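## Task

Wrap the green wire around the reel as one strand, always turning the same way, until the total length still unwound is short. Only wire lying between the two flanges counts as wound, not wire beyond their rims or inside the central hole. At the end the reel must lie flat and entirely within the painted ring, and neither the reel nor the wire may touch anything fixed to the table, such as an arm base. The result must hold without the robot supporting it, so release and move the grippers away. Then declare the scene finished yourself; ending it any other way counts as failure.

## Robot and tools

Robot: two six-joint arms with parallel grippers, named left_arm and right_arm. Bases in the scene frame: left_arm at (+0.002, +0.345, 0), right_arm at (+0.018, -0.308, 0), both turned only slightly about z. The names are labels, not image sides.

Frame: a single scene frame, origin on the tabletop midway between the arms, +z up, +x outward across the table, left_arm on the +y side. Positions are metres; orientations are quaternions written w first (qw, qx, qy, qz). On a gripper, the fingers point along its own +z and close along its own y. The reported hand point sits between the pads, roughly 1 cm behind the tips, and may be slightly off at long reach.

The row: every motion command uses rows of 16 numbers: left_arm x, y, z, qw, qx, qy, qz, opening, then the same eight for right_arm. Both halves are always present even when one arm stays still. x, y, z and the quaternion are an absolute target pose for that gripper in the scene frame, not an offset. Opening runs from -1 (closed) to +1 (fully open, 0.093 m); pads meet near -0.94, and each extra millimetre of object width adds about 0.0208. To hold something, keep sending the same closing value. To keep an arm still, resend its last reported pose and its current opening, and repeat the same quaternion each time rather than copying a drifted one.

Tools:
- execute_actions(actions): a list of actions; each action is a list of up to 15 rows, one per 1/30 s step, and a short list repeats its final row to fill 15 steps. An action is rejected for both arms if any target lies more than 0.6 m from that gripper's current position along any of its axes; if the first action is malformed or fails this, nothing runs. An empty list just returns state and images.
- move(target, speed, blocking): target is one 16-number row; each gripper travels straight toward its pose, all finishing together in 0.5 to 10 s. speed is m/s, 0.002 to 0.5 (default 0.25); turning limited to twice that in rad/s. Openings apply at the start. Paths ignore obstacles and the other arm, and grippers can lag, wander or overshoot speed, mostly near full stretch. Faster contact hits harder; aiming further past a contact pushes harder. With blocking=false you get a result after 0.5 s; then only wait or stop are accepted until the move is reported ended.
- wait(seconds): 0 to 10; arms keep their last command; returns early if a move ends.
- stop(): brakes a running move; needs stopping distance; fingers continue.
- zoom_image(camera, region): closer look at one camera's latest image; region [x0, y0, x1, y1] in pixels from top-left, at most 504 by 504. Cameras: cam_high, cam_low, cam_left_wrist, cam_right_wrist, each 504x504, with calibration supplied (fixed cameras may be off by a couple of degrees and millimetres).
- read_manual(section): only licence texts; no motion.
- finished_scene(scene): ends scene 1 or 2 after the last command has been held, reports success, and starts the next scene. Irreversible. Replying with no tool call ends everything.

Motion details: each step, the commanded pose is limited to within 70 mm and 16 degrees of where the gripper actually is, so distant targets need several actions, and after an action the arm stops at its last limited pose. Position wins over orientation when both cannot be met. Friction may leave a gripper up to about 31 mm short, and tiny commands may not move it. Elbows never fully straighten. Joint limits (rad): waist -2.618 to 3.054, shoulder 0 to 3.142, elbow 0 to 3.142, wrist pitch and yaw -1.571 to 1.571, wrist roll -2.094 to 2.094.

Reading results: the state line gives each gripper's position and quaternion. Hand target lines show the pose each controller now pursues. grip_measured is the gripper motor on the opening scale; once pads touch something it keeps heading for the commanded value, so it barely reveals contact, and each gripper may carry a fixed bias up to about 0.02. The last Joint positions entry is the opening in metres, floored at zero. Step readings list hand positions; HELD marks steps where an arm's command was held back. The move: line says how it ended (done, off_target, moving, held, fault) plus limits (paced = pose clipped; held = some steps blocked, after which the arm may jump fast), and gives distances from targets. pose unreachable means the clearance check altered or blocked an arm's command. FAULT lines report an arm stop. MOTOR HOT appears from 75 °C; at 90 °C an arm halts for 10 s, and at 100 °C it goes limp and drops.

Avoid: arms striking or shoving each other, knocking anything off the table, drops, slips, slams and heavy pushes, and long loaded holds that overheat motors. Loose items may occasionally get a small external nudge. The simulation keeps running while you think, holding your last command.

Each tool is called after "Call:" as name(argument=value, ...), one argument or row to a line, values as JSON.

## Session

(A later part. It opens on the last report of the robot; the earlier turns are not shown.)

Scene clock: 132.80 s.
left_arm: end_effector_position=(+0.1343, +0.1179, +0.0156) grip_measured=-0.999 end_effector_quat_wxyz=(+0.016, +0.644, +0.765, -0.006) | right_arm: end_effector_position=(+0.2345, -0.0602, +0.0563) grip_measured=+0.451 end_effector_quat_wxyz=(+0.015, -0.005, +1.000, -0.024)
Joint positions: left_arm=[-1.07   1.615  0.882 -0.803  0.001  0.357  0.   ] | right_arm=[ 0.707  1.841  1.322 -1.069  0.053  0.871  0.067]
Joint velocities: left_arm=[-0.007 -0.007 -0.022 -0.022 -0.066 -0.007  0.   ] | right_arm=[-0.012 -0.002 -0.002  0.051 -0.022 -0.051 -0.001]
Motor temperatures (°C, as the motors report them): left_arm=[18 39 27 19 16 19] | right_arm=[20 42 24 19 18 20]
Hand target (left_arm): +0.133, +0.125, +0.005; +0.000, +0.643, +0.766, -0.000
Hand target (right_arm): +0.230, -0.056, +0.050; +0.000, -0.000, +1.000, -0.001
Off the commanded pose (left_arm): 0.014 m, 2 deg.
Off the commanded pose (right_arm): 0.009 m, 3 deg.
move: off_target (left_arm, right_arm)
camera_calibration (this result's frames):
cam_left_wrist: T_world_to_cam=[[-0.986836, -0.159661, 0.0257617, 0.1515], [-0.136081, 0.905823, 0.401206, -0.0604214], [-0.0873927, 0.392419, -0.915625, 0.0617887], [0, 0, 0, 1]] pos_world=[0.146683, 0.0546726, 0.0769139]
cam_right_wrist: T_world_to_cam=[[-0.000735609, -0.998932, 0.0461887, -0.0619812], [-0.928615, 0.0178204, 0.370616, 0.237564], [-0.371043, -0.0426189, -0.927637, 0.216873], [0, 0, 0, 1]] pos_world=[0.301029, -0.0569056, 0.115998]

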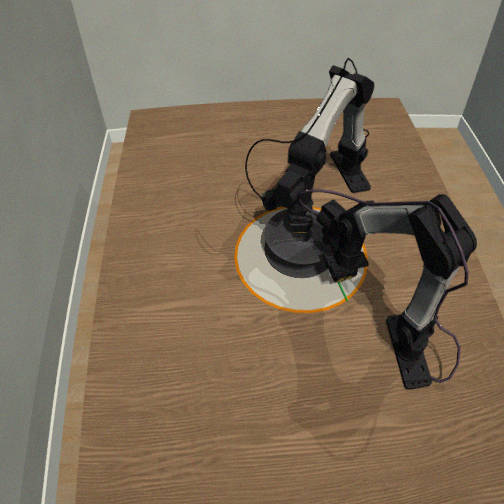

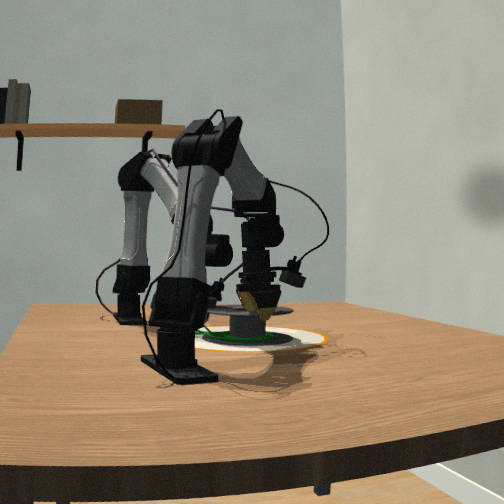

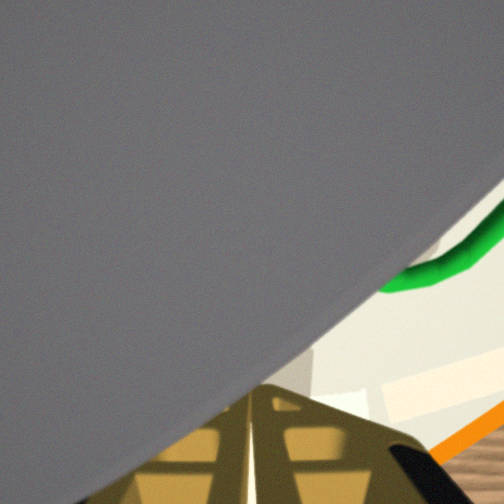

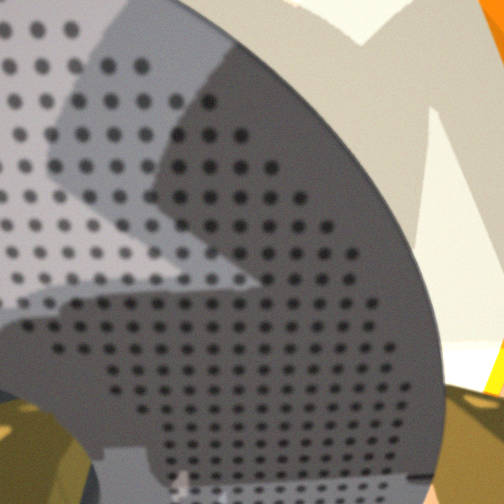

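Call:
move(
  target=[0.133,0.125,-0.008,0,0.6428,0.766,0,-0.4,0.23,-0.056,0.05,0,0,1,0,0.3],
  speed=0.03,
)

Call:
move(
  target=[0.133,0.125,-0.008,0,0.6428,0.766,0,-1,0.23,-0.056,0.05,0,0,1,0,0.3],
  speed=0.05,
)

Scene clock: 134.37 s.
left_arm: end_effector_position=(+0.1378, +0.1095, +0.0113) grip_measured=-0.402 end_effector_quat_wxyz=(+0.034, +0.644, +0.764, -0.017) | right_arm: end_effector_position=(+0.2344, -0.0602, +0.0563) grip_measured=+0.451 end_effector_quat_wxyz=(+0.015, -0.005, +1.000, -0.024)
Joint positions: left_arm=[-1.07   1.621  0.866 -0.74   0.009  0.358  0.026] | right_arm=[ 0.707  1.841  1.322 -1.07   0.053  0.871  0.067]
Joint velocities: left_arm=[ 0.002 -0.017  0.002 -0.022 -0.022  0.007  0.001] | right_arm=[ 0.002 -0.007 -0.007  0.051  0.007  0.066  0.   ]
Motor temperatures (°C, as the motors report them): left_arm=[18 38 27 19 16 19] | right_arm=[20 42 24 19 18 20]
Hand target (left_arm): +0.133, +0.126, -0.006; +0.000, +0.643, +0.766, -0.000
Hand target (right_arm): +0.230, -0.056, +0.050; -0.000, -0.000, +1.000, -0.001
Off the commanded pose (left_arm): 0.025 m, 4 deg.
Off the commanded pose (right_arm): 0.009 m, 3 deg.
move: off_target (left_arm, right_arm)
camera_calibration (this result's frames):
cam_left_wrist: T_world_to_cam=[[-0.987154, -0.158689, 0.0185905, 0.153745], [-0.141251, 0.921163, 0.362639, -0.051131], [-0.0746716, 0.355354, -0.931744, 0.0639342], [0, 0, 0, 1]] pos_world=[0.149322, 0.0487783, 0.0752542]
cam_right_wrist: T_world_to_cam=[[-0.00109889, -0.99893, 0.0462292, -0.0619286], [-0.928416, 0.0181952, 0.371097, 0.237413], [-0.371541, -0.0425121, -0.927443, 0.216942], [0, 0, 0, 1]] pos_world=[0.300953, -0.0569594, 0.115961]

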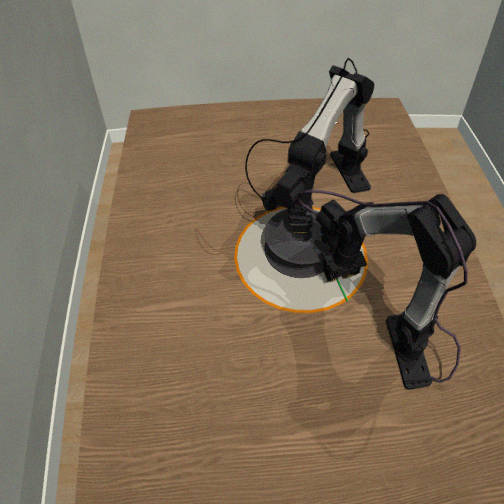

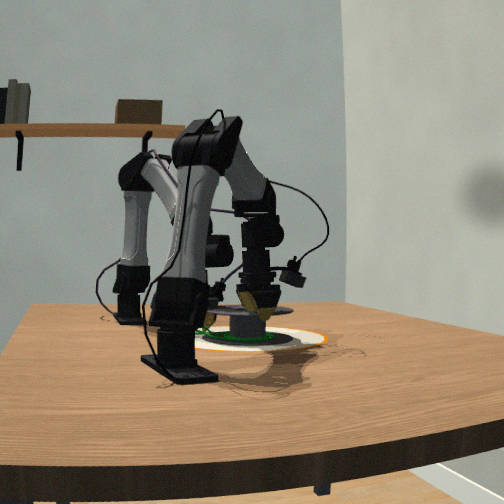

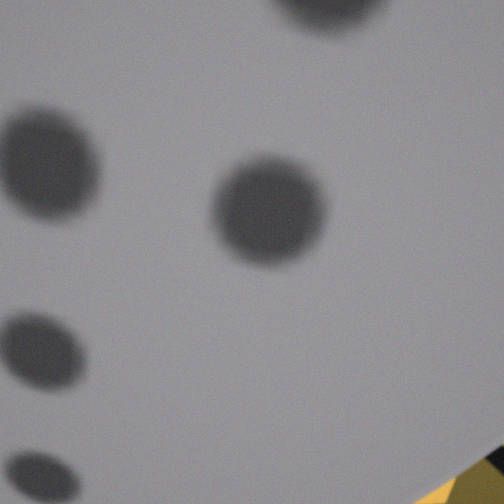

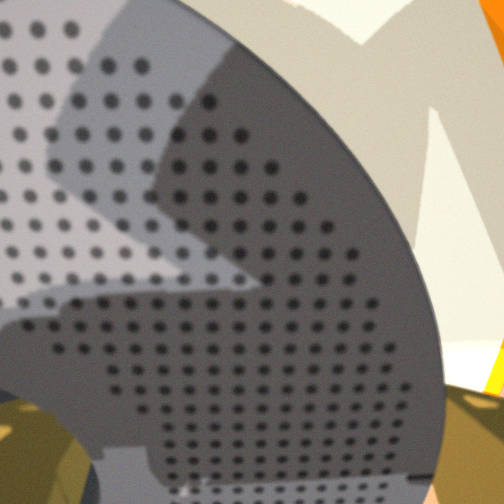

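Scene clock: 135.37 s.
left_arm: end_effector_position=(+0.1377, +0.1088, +0.0114) grip_measured=-0.992 end_effector_quat_wxyz=(+0.035, +0.644, +0.764, -0.019) | right_arm: end_effector_position=(+0.2345, -0.0603, +0.0563) grip_measured=+0.451 end_effector_quat_wxyz=(+0.015, -0.005, +1.000, -0.024)
Joint positions: left_arm=[-1.07   1.621  0.866 -0.737  0.011  0.358  0.   ] | right_arm=[ 0.707  1.841  1.322 -1.07   0.053  0.871  0.067]
Joint velocities: left_arm=[-0.002 -0.002 -0.022  0.037 -0.022 -0.022  0.   ] | right_arm=[-0.002 -0.002 -0.002 -0.007 -0.037 -0.007  0.   ]
Motor temperatures (°C, as the motors report them): left_arm=[18 38 27 19 16 19] | right_arm=[20 42 24 19 18 20]
Hand target (left_arm): +0.132, +0.126, -0.006; -0.000, +0.643, +0.766, -0.000
Hand target (right_arm): +0.230, -0.056, +0.050; -0.000, -0.000, +1.000, -0.001
Off the commanded pose (left_arm): 0.026 m, 5 deg.
Off the commanded pose (right_arm): 0.009 m, 3 deg.
move: off_target (left_arm, right_arm)
camera_calibration (this result's frames):
cam_left_wrist: T_world_to_cam=[[-0.98717, -0.158447, 0.0197546, 0.15358], [-0.140862, 0.922436, 0.35954, -0.0506163], [-0.0751905, 0.352145, -0.93292, 0.0646851], [0, 0, 0, 1]] pos_world=[0.149343, 0.0482461, 0.0755108]
cam_right_wrist: T_world_to_cam=[[-0.00110566, -0.998919, 0.0464714, -0.0619808], [-0.928525, 0.0182789, 0.370819, 0.237505], [-0.371268, -0.0427399, -0.927542, 0.21689], [0, 0, 0, 1]] pos_world=[0.300985, -0.0569853, 0.115983]

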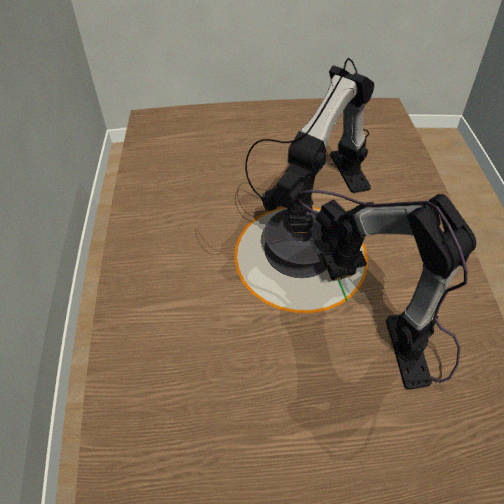

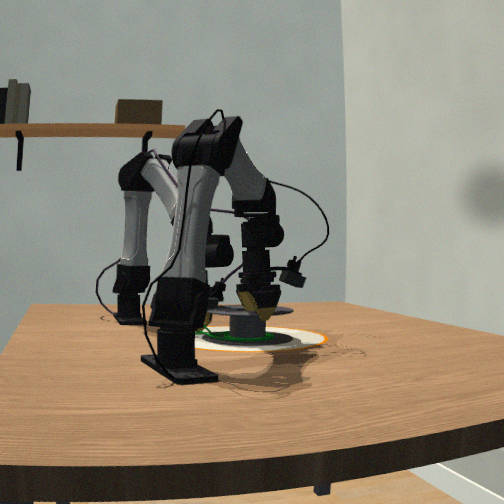

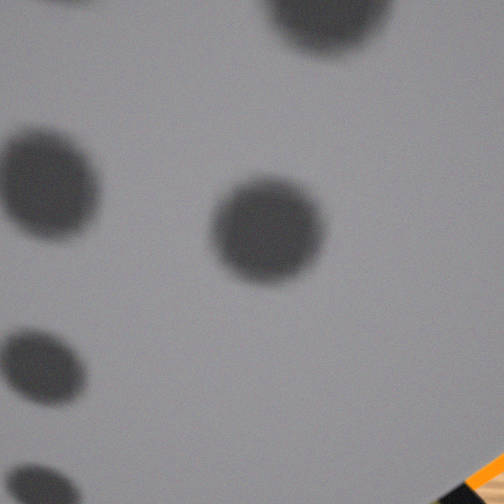

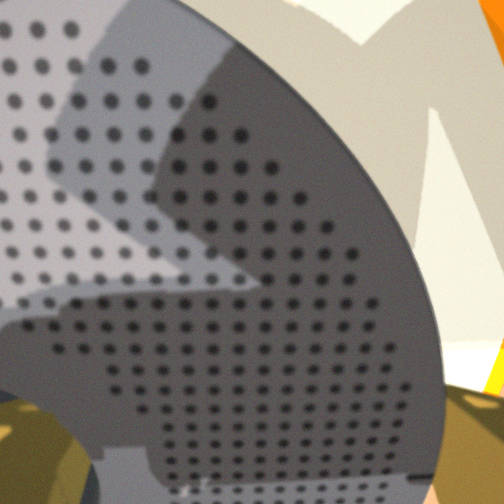

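Call:
move(
  target=[0.134,0.118,0.03,0,0.9239,0.3827,0,-1,0.23,-0.056,0.05,0,0,1,0,0.3],
  speed=0.2,
)

Call:
move(
  target=[0.133,0.126,0.03,0,1,0.0,0,-1,0.23,-0.056,0.05,0,0,1,0,0.3],
  speed=0.2,
)

Scene clock: 138.83 s.
left_arm: end_effector_position=(+0.1323, +0.1181, +0.0250) grip_measured=-0.992 end_effector_quat_wxyz=(+0.002, +0.922, +0.388, -0.005) | right_arm: end_effector_position=(+0.2345, -0.0603, +0.0563) grip_measured=+0.451 end_effector_quat_wxyz=(+0.015, -0.005, +1.000, -0.024)
Joint positions: left_arm=[-1.07   1.621  0.931 -0.878  0.011  1.303  0.   ] | right_arm=[ 0.707  1.841  1.322 -1.07   0.054  0.871  0.067]
Joint velocities: left_arm=[-0.012 -0.002 -0.002  0.022  0.007 -0.007  0.   ] | right_arm=[-0.012  0.007 -0.012  0.022 -0.007  0.007 -0.001]
Motor temperatures (°C, as the motors report them): left_arm=[18 37 27 19 16 19] | right_arm=[20 42 24 19 18 20]
Hand target (left_arm): +0.134, +0.118, +0.030; +0.000, +0.924, +0.383, +0.000
Hand target (right_arm): +0.230, -0.056, +0.050; -0.000, -0.000, +1.000, -0.001
Off the commanded pose (left_arm): 0.005 m, 1 deg.
Off the commanded pose (right_arm): 0.009 m, 3 deg.
move: off_target (right_arm)
camera_calibration (this result's frames):
cam_left_wrist: T_world_to_cam=[[-0.707917, 0.705302, 0.0374534, 0.00996392], [0.651577, 0.63169, 0.420018, -0.136918], [0.27258, 0.321742, -0.906743, 0.0306448], [0, 0, 0, 1]] pos_world=[0.0879131, 0.0696024, 0.0849217]
cam_right_wrist: T_world_to_cam=[[-0.00111251, -0.998908, 0.0467137, -0.062033], [-0.928634, 0.0183625, 0.370542, 0.237597], [-0.370995, -0.0429677, -0.92764, 0.216838], [0, 0, 0, 1]] pos_world=[0.301017, -0.0570112, 0.116006]

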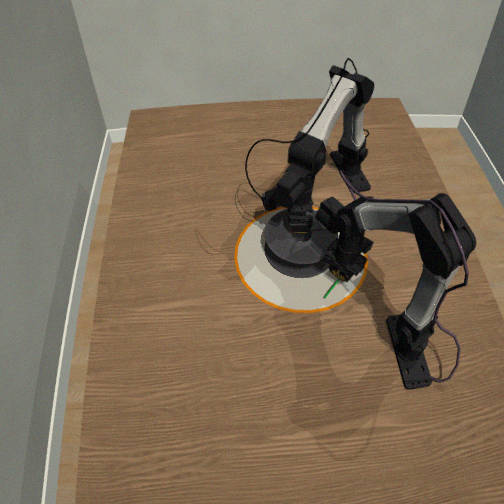

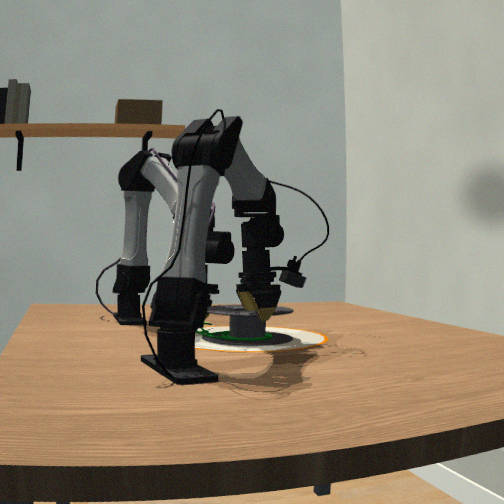

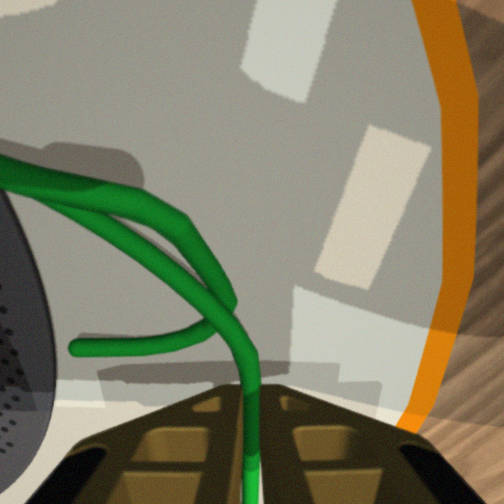

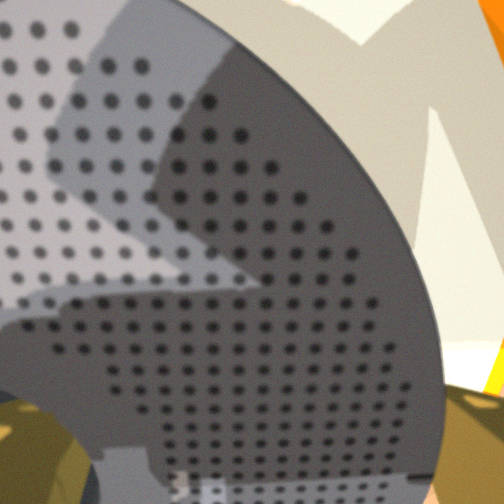

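Scene clock: 141.30 s.
left_arm: end_effector_position=(+0.1332, +0.1187, +0.0250) grip_measured=-0.992 end_effector_quat_wxyz=(+0.003, +1.000, +0.009, -0.001) | right_arm: end_effector_position=(+0.2345, -0.0603, +0.0563) grip_measured=+0.451 end_effector_quat_wxyz=(+0.015, -0.005, +1.000, -0.024)
Joint positions: left_arm=[-1.07   1.621  0.931 -0.878  0.005  2.082  0.   ] | right_arm=[ 0.707  1.841  1.322 -1.07   0.054  0.871  0.067]
Joint velocities: left_arm=[ 0.002 -0.007 -0.002  0.007  0.081  0.007  0.   ] | right_arm=[-0.002 -0.017 -0.012 -0.066 -0.051 -0.007 -0.   ]
Motor temperatures (°C, as the motors report them): left_arm=[18 37 27 19 16 19] | right_arm=[20 42 24 19 18 20]
Hand target (left_arm): +0.133, +0.126, +0.030; -0.002, +1.000, +0.006, +0.003
Hand target (right_arm): +0.230, -0.056, +0.050; -0.000, -0.000, +1.000, -0.001
Off the commanded pose (left_arm): 0.009 m, 1 deg.
Off the commanded pose (right_arm): 0.009 m, 3 deg.
joint sent to its limit (left arm) — the command would take joint 6 (wrist roll) past its upper limit, so that joint was sent only as far as its limit.
move: off_target (right_arm)
camera_calibration (this result's frames):
cam_left_wrist: T_world_to_cam=[[-0.00824665, 0.999443, 0.0323312, -0.117756], [0.903616, -0.00639904, 0.428295, -0.0959217], [0.428263, 0.032747, -0.90306, 0.0436724], [0, 0, 0, 1]] pos_world=[0.067002, 0.115647, 0.0843288]
cam_right_wrist: T_world_to_cam=[[-0.00111251, -0.998908, 0.0467137, -0.062033], [-0.928634, 0.0183625, 0.370542, 0.237597], [-0.370995, -0.0429677, -0.92764, 0.216838], [0, 0, 0, 1]] pos_world=[0.301017, -0.0570112, 0.116006]

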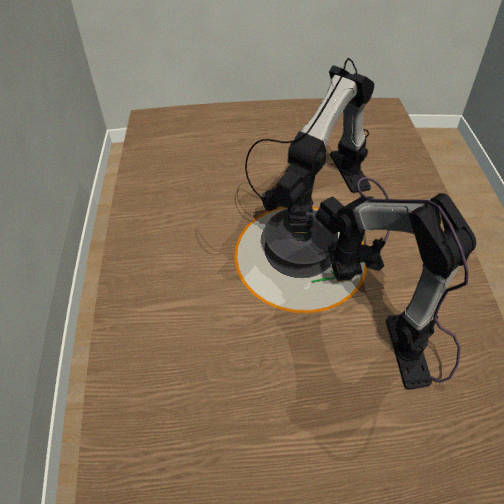

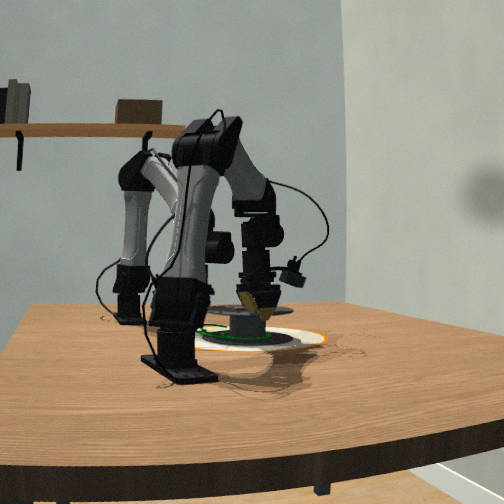

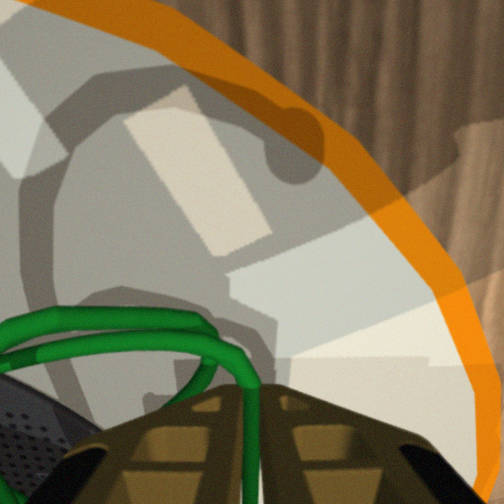

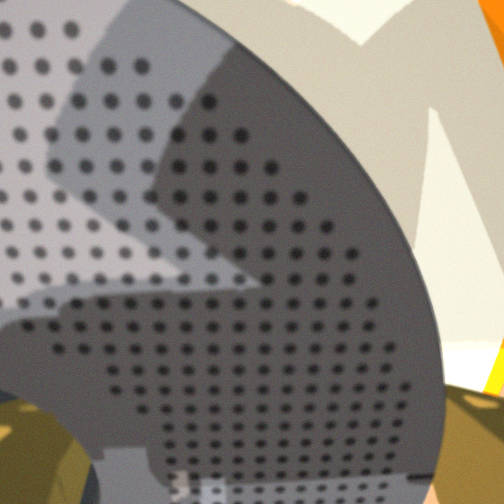

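Call:
move(
  target=[0.135,0.142,0.03,0,1,0.0,0,-1,0.23,-0.056,0.05,0,0,1,0,0.3],
  speed=0.04,
)

Scene clock: 142.63 s.
left_arm: end_effector_position=(+0.1359, +0.1312, +0.0276) grip_measured=-0.992 end_effector_quat_wxyz=(+0.003, +1.000, +0.019, +0.008) | right_arm: end_effector_position=(+0.2345, -0.0603, +0.0563) grip_measured=+0.451 end_effector_quat_wxyz=(+0.015, -0.005, +1.000, -0.024)
Joint positions: left_arm=[-1.047  1.573  0.892 -0.878 -0.012  2.085  0.   ] | right_arm=[ 0.707  1.841  1.322 -1.07   0.054  0.871  0.067]
Joint velocities: left_arm=[ 0.017 -0.007  0.002 -0.007  0.022  0.007  0.   ] | right_arm=[ 0.007 -0.007 -0.002  0.007  0.037 -0.081  0.001]
Motor temperatures (°C, as the motors report them): left_arm=[18 37 27 19 16 19] | right_arm=[20 42 24 19 18 20]
Hand target (left_arm): +0.135, +0.141, +0.029; -0.007, +1.000, +0.020, +0.011
Hand target (right_arm): +0.230, -0.056, +0.050; -0.000, -0.000, +1.000, -0.001
Off the commanded pose (left_arm): 0.011 m, 2 deg.
Off the commanded pose (right_arm): 0.009 m, 3 deg.
joint sent to its limit (left arm) — the command would take joint 6 (wrist roll) past its upper limit, so that joint was sent only as far as its limit.
move: off_target (left_arm, right_arm)
camera_calibration (this result's frames):
cam_left_wrist: T_world_to_cam=[[-0.0292132, 0.999057, 0.0321072, -0.127368], [0.895033, 0.0118433, 0.445842, -0.101088], [0.445041, 0.0417615, -0.894536, 0.0407891], [0, 0, 0, 1]] pos_world=[0.0686034, 0.126741, 0.0856459]
cam_right_wrist: T_world_to_cam=[[-0.00111251, -0.998908, 0.0467137, -0.062033], [-0.928634, 0.0183625, 0.370542, 0.237597], [-0.370995, -0.0429677, -0.92764, 0.216838], [0, 0, 0, 1]] pos_world=[0.301017, -0.0570112, 0.116006]

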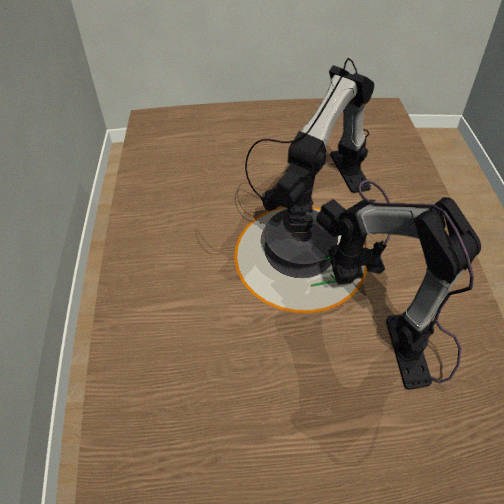

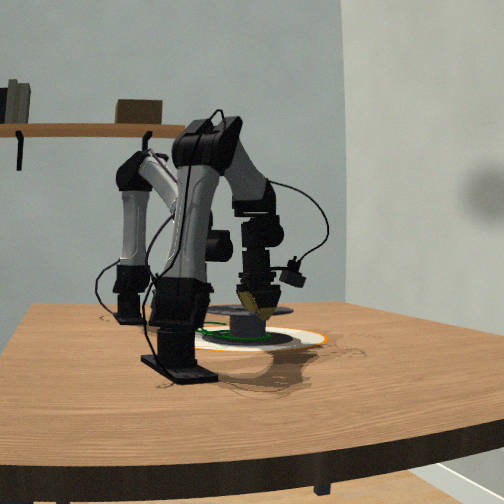

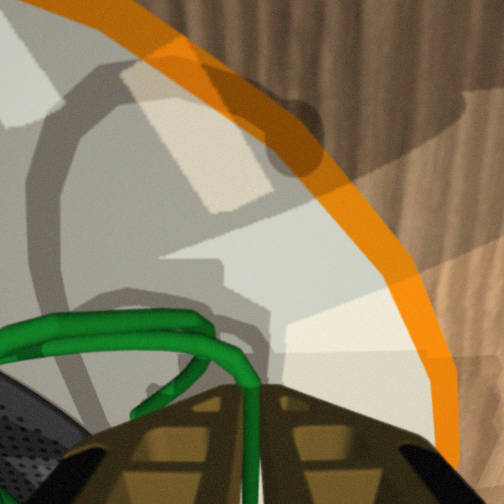

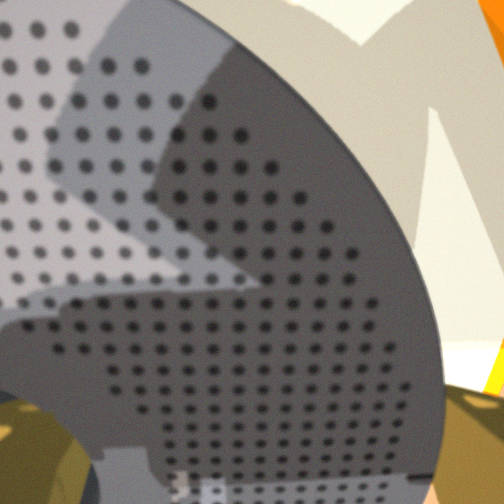

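Call:
move(
  target=[0.135,0.162,0.03,0,1,0.0,0,-1,0.23,-0.056,0.05,0,0,1,0,0.3],
  speed=0.04,
)

Scene clock: 144.30 s.
left_arm: end_effector_position=(+0.1368, +0.1496, +0.0282) grip_measured=-0.992 end_effector_quat_wxyz=(-0.001, +0.999, +0.034, +0.018) | right_arm: end_effector_position=(+0.2345, -0.0603, +0.0563) grip_measured=+0.451 end_effector_quat_wxyz=(+0.015, -0.005, +1.000, -0.024)
Joint positions: left_arm=[-1.017  1.51   0.834 -0.877 -0.032  2.085  0.   ] | right_arm=[ 0.707  1.841  1.322 -1.07   0.054  0.871  0.067]
Joint velocities: left_arm=[ 0.007 -0.002 -0.007 -0.037 -0.037 -0.037  0.   ] | right_arm=[-0.007  0.007 -0.032 -0.007 -0.051  0.095 -0.   ]
Motor temperatures (°C, as the motors report them): left_arm=[18 37 27 19 16 19] | right_arm=[20 42 24 19 18 20]
Hand target (left_arm): +0.135, +0.161, +0.029; -0.013, +0.999, +0.035, +0.020
Hand target (right_arm): +0.230, -0.056, +0.050; -0.000, -0.000, +1.000, -0.001
Off the commanded pose (left_arm): 0.013 m, 4 deg.
Off the commanded pose (right_arm): 0.009 m, 3 deg.
joint sent to its limit (left arm) — the command would take joint 6 (wrist roll) past its upper limit, so that joint was sent only as far as its limit.
move: off_target (left_arm, right_arm)
camera_calibration (this result's frames):
cam_left_wrist: T_world_to_cam=[[-0.059913, 0.997472, 0.0382099, -0.141509], [0.885449, 0.0354337, 0.463383, -0.105101], [0.460858, 0.0615956, -0.885334, 0.0347195], [0, 0, 0, 1]] pos_world=[0.0685829, 0.142737, 0.0848476]
cam_right_wrist: T_world_to_cam=[[-0.00111251, -0.998908, 0.0467137, -0.062033], [-0.928634, 0.0183625, 0.370542, 0.237597], [-0.370995, -0.0429677, -0.92764, 0.216838], [0, 0, 0, 1]] pos_world=[0.301017, -0.0570112, 0.116006]

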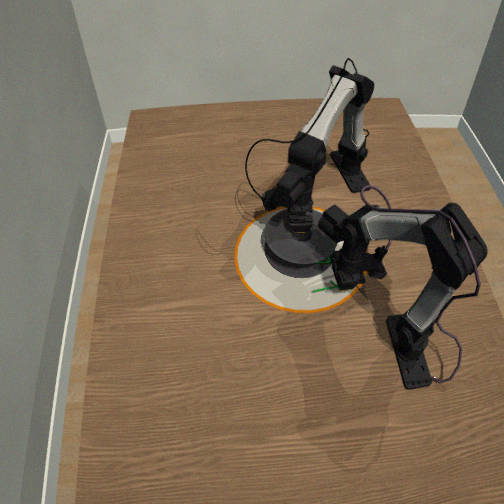

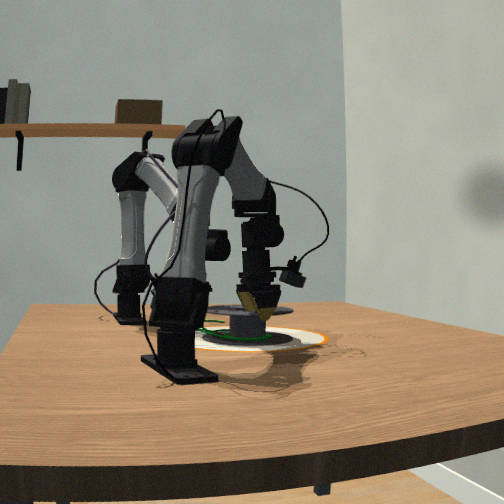

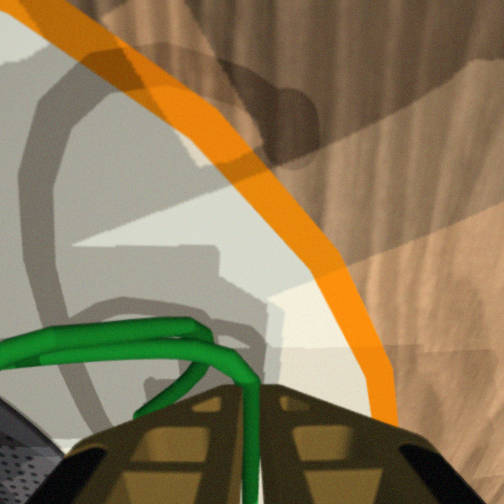

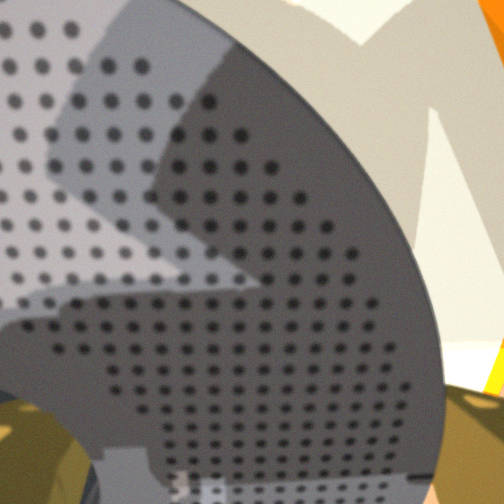

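Call:
move(
  target=[0.137,0.15,0.022,0,1,0.02,0,-0.4,0.23,-0.056,0.05,0,0,1,0,0.3],
  speed=0.04,
)

Call:
move(
  target=[0.125,0.16,0.13,0,0.6428,0.766,0,-0.4,0.23,-0.056,0.05,0,0,1,0,0.3],
  speed=0.3,
)

Scene clock: 145.80 s.
left_arm: end_effector_position=(+0.1369, +0.1496, +0.0282) grip_measured=-0.402 end_effector_quat_wxyz=(-0.001, +0.999, +0.033, +0.018) | right_arm: end_effector_position=(+0.2345, -0.0603, +0.0563) grip_measured=+0.451 end_effector_quat_wxyz=(+0.015, -0.005, +1.000, -0.024)
Joint positions: left_arm=[-1.017  1.51   0.834 -0.877 -0.032  2.086  0.026] | right_arm=[ 0.707  1.841  1.322 -1.07   0.054  0.871  0.067]
Joint velocities: left_arm=[-0.022  0.002 -0.022  0.081  0.007 -0.051 -0.001] | right_arm=[ 0.002  0.002  0.007 -0.095 -0.037  0.037  0.001]
Motor temperatures (°C, as the motors report them): left_arm=[18 36 27 19 16 19] | right_arm=[20 42 24 19 18 20]
Hand target (left_arm): +0.137, +0.150, +0.022; -0.006, +0.999, +0.034, +0.009
Hand target (right_arm): +0.230, -0.056, +0.050; -0.000, -0.000, +1.000, -0.001
Off the commanded pose (left_arm): 0.006 m, 3 deg.
Off the commanded pose (right_arm): 0.009 m, 3 deg.
joint sent to its limit (left arm) — the command would take joint 6 (wrist roll) past its upper limit, so that joint was sent only as far as its limit.
move: off_target (left_arm, right_arm)
camera_calibration (this result's frames):
cam_left_wrist: T_world_to_cam=[[-0.0584107, 0.997552, 0.0384558, -0.141766], [0.885356, 0.0339666, 0.463671, -0.104927], [0.461229, 0.0611304, -0.885173, 0.0347087], [0, 0, 0, 1]] pos_world=[0.0686084, 0.142861, 0.0848264]
cam_right_wrist: T_world_to_cam=[[-0.00111251, -0.998908, 0.0467137, -0.062033], [-0.928634, 0.0183625, 0.370542, 0.237597], [-0.370995, -0.0429677, -0.92764, 0.216838], [0, 0, 0, 1]] pos_world=[0.301017, -0.0570112, 0.116006]

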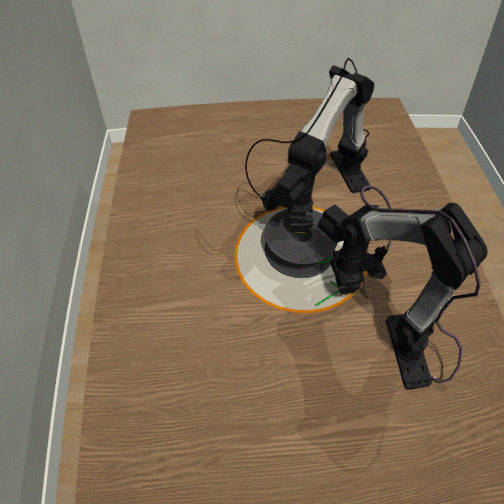

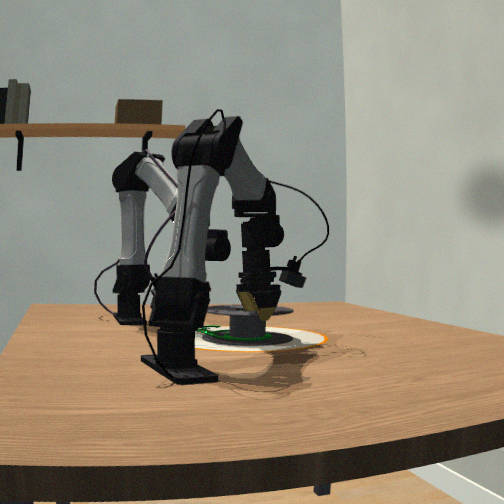

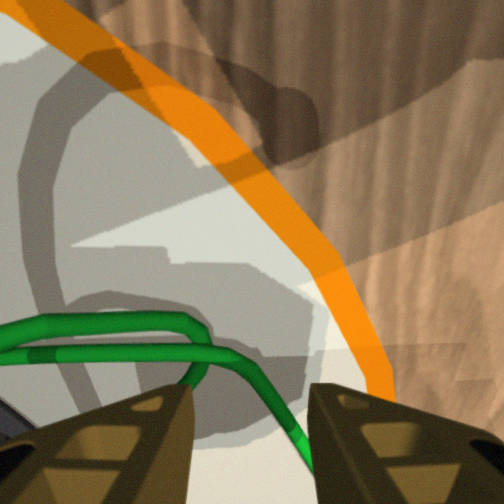

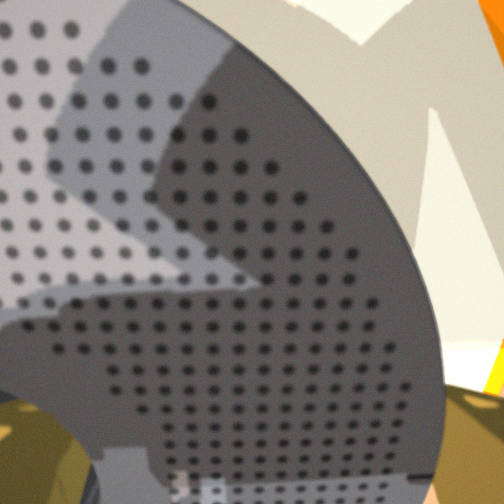

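Scene clock: 149.20 s.
left_arm: end_effector_position=(+0.1252, +0.1606, +0.1195) grip_measured=-0.402 end_effector_quat_wxyz=(-0.011, +0.648, +0.761, +0.009) | right_arm: end_effector_position=(+0.2345, -0.0603, +0.0563) grip_measured=+0.451 end_effector_quat_wxyz=(+0.015, -0.005, +1.000, -0.024)
Joint positions: left_arm=[-1.017  1.402  1.115 -1.31  -0.01   0.421  0.026] | right_arm=[ 0.707  1.841  1.322 -1.07   0.054  0.871  0.067]
Joint velocities: left_arm=[ 0.002  0.012 -0.012  0.022 -0.007 -0.022 -0.001] | right_arm=[ 0.002  0.007 -0.027 -0.022 -0.022  0.007 -0.001]
Motor temperatures (°C, as the motors report them): left_arm=[18 36 27 19 16 19] | right_arm=[20 42 24 19 18 20]
Hand target (left_arm): +0.125, +0.160, +0.129; +0.000, +0.643, +0.766, -0.000
Hand target (right_arm): +0.230, -0.056, +0.050; -0.000, -0.000, +1.000, -0.001
Off the commanded pose (left_arm): 0.010 m, 2 deg.
Off the commanded pose (right_arm): 0.009 m, 3 deg.
move: off_target (right_arm)
camera_calibration (this result's frames):
cam_left_wrist: T_world_to_cam=[[-0.9877, -0.151393, 0.0390943, 0.143922], [-0.117176, 0.882222, 0.45602, -0.147061], [-0.103528, 0.445831, -0.88911, 0.129686], [0, 0, 0, 1]] pos_world=[0.138346, 0.0937115, 0.176741]
cam_right_wrist: T_world_to_cam=[[-0.00111251, -0.998908, 0.0467137, -0.062033], [-0.928634, 0.0183625, 0.370542, 0.237597], [-0.370995, -0.0429677, -0.92764, 0.216838], [0, 0, 0, 1]] pos_world=[0.301017, -0.0570112, 0.116006]

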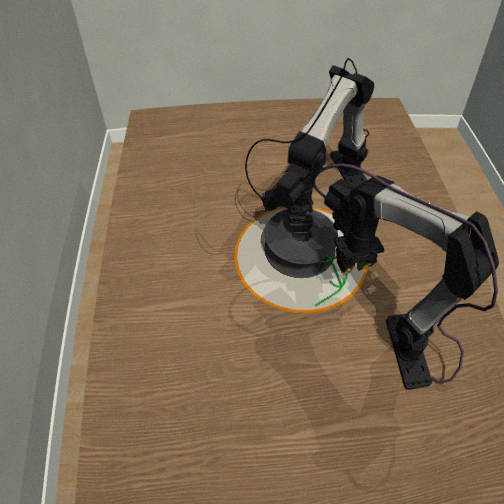

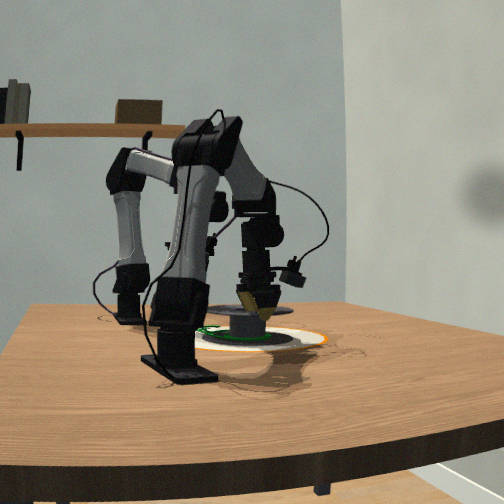

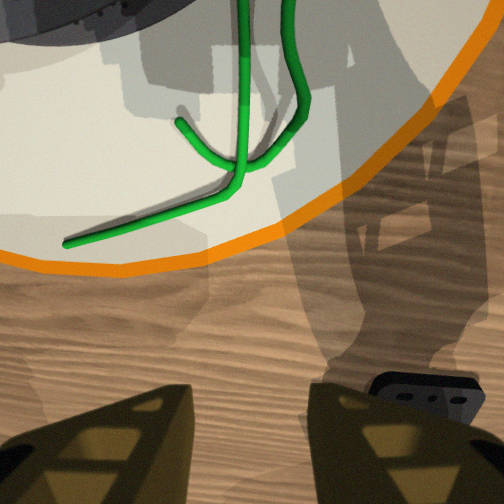

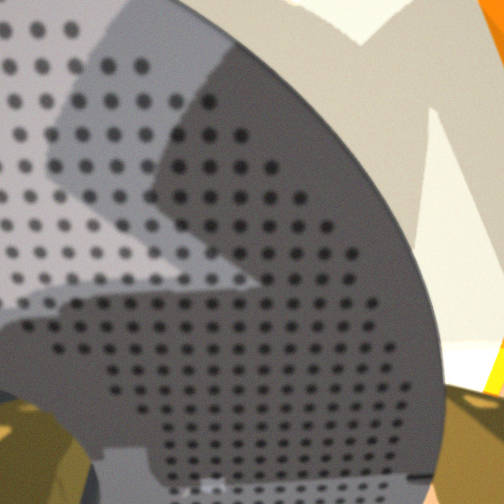

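Call:
zoom_image(
  camera="cam_left_wrist",
  region=[140,0,360,220],
)

Region (140, 0, 360, 220) of cam_left_wrist's 504x504 image, scaled by 2.291, with more detail than that image has.

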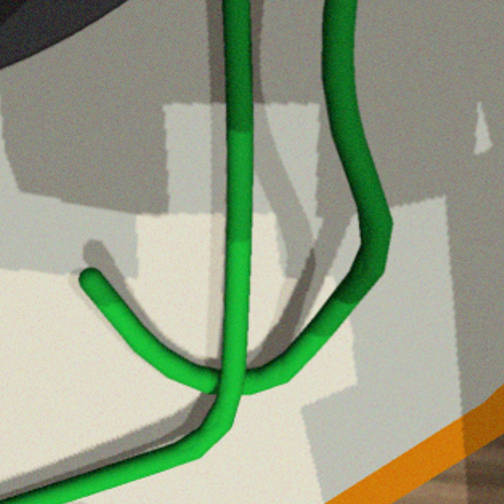

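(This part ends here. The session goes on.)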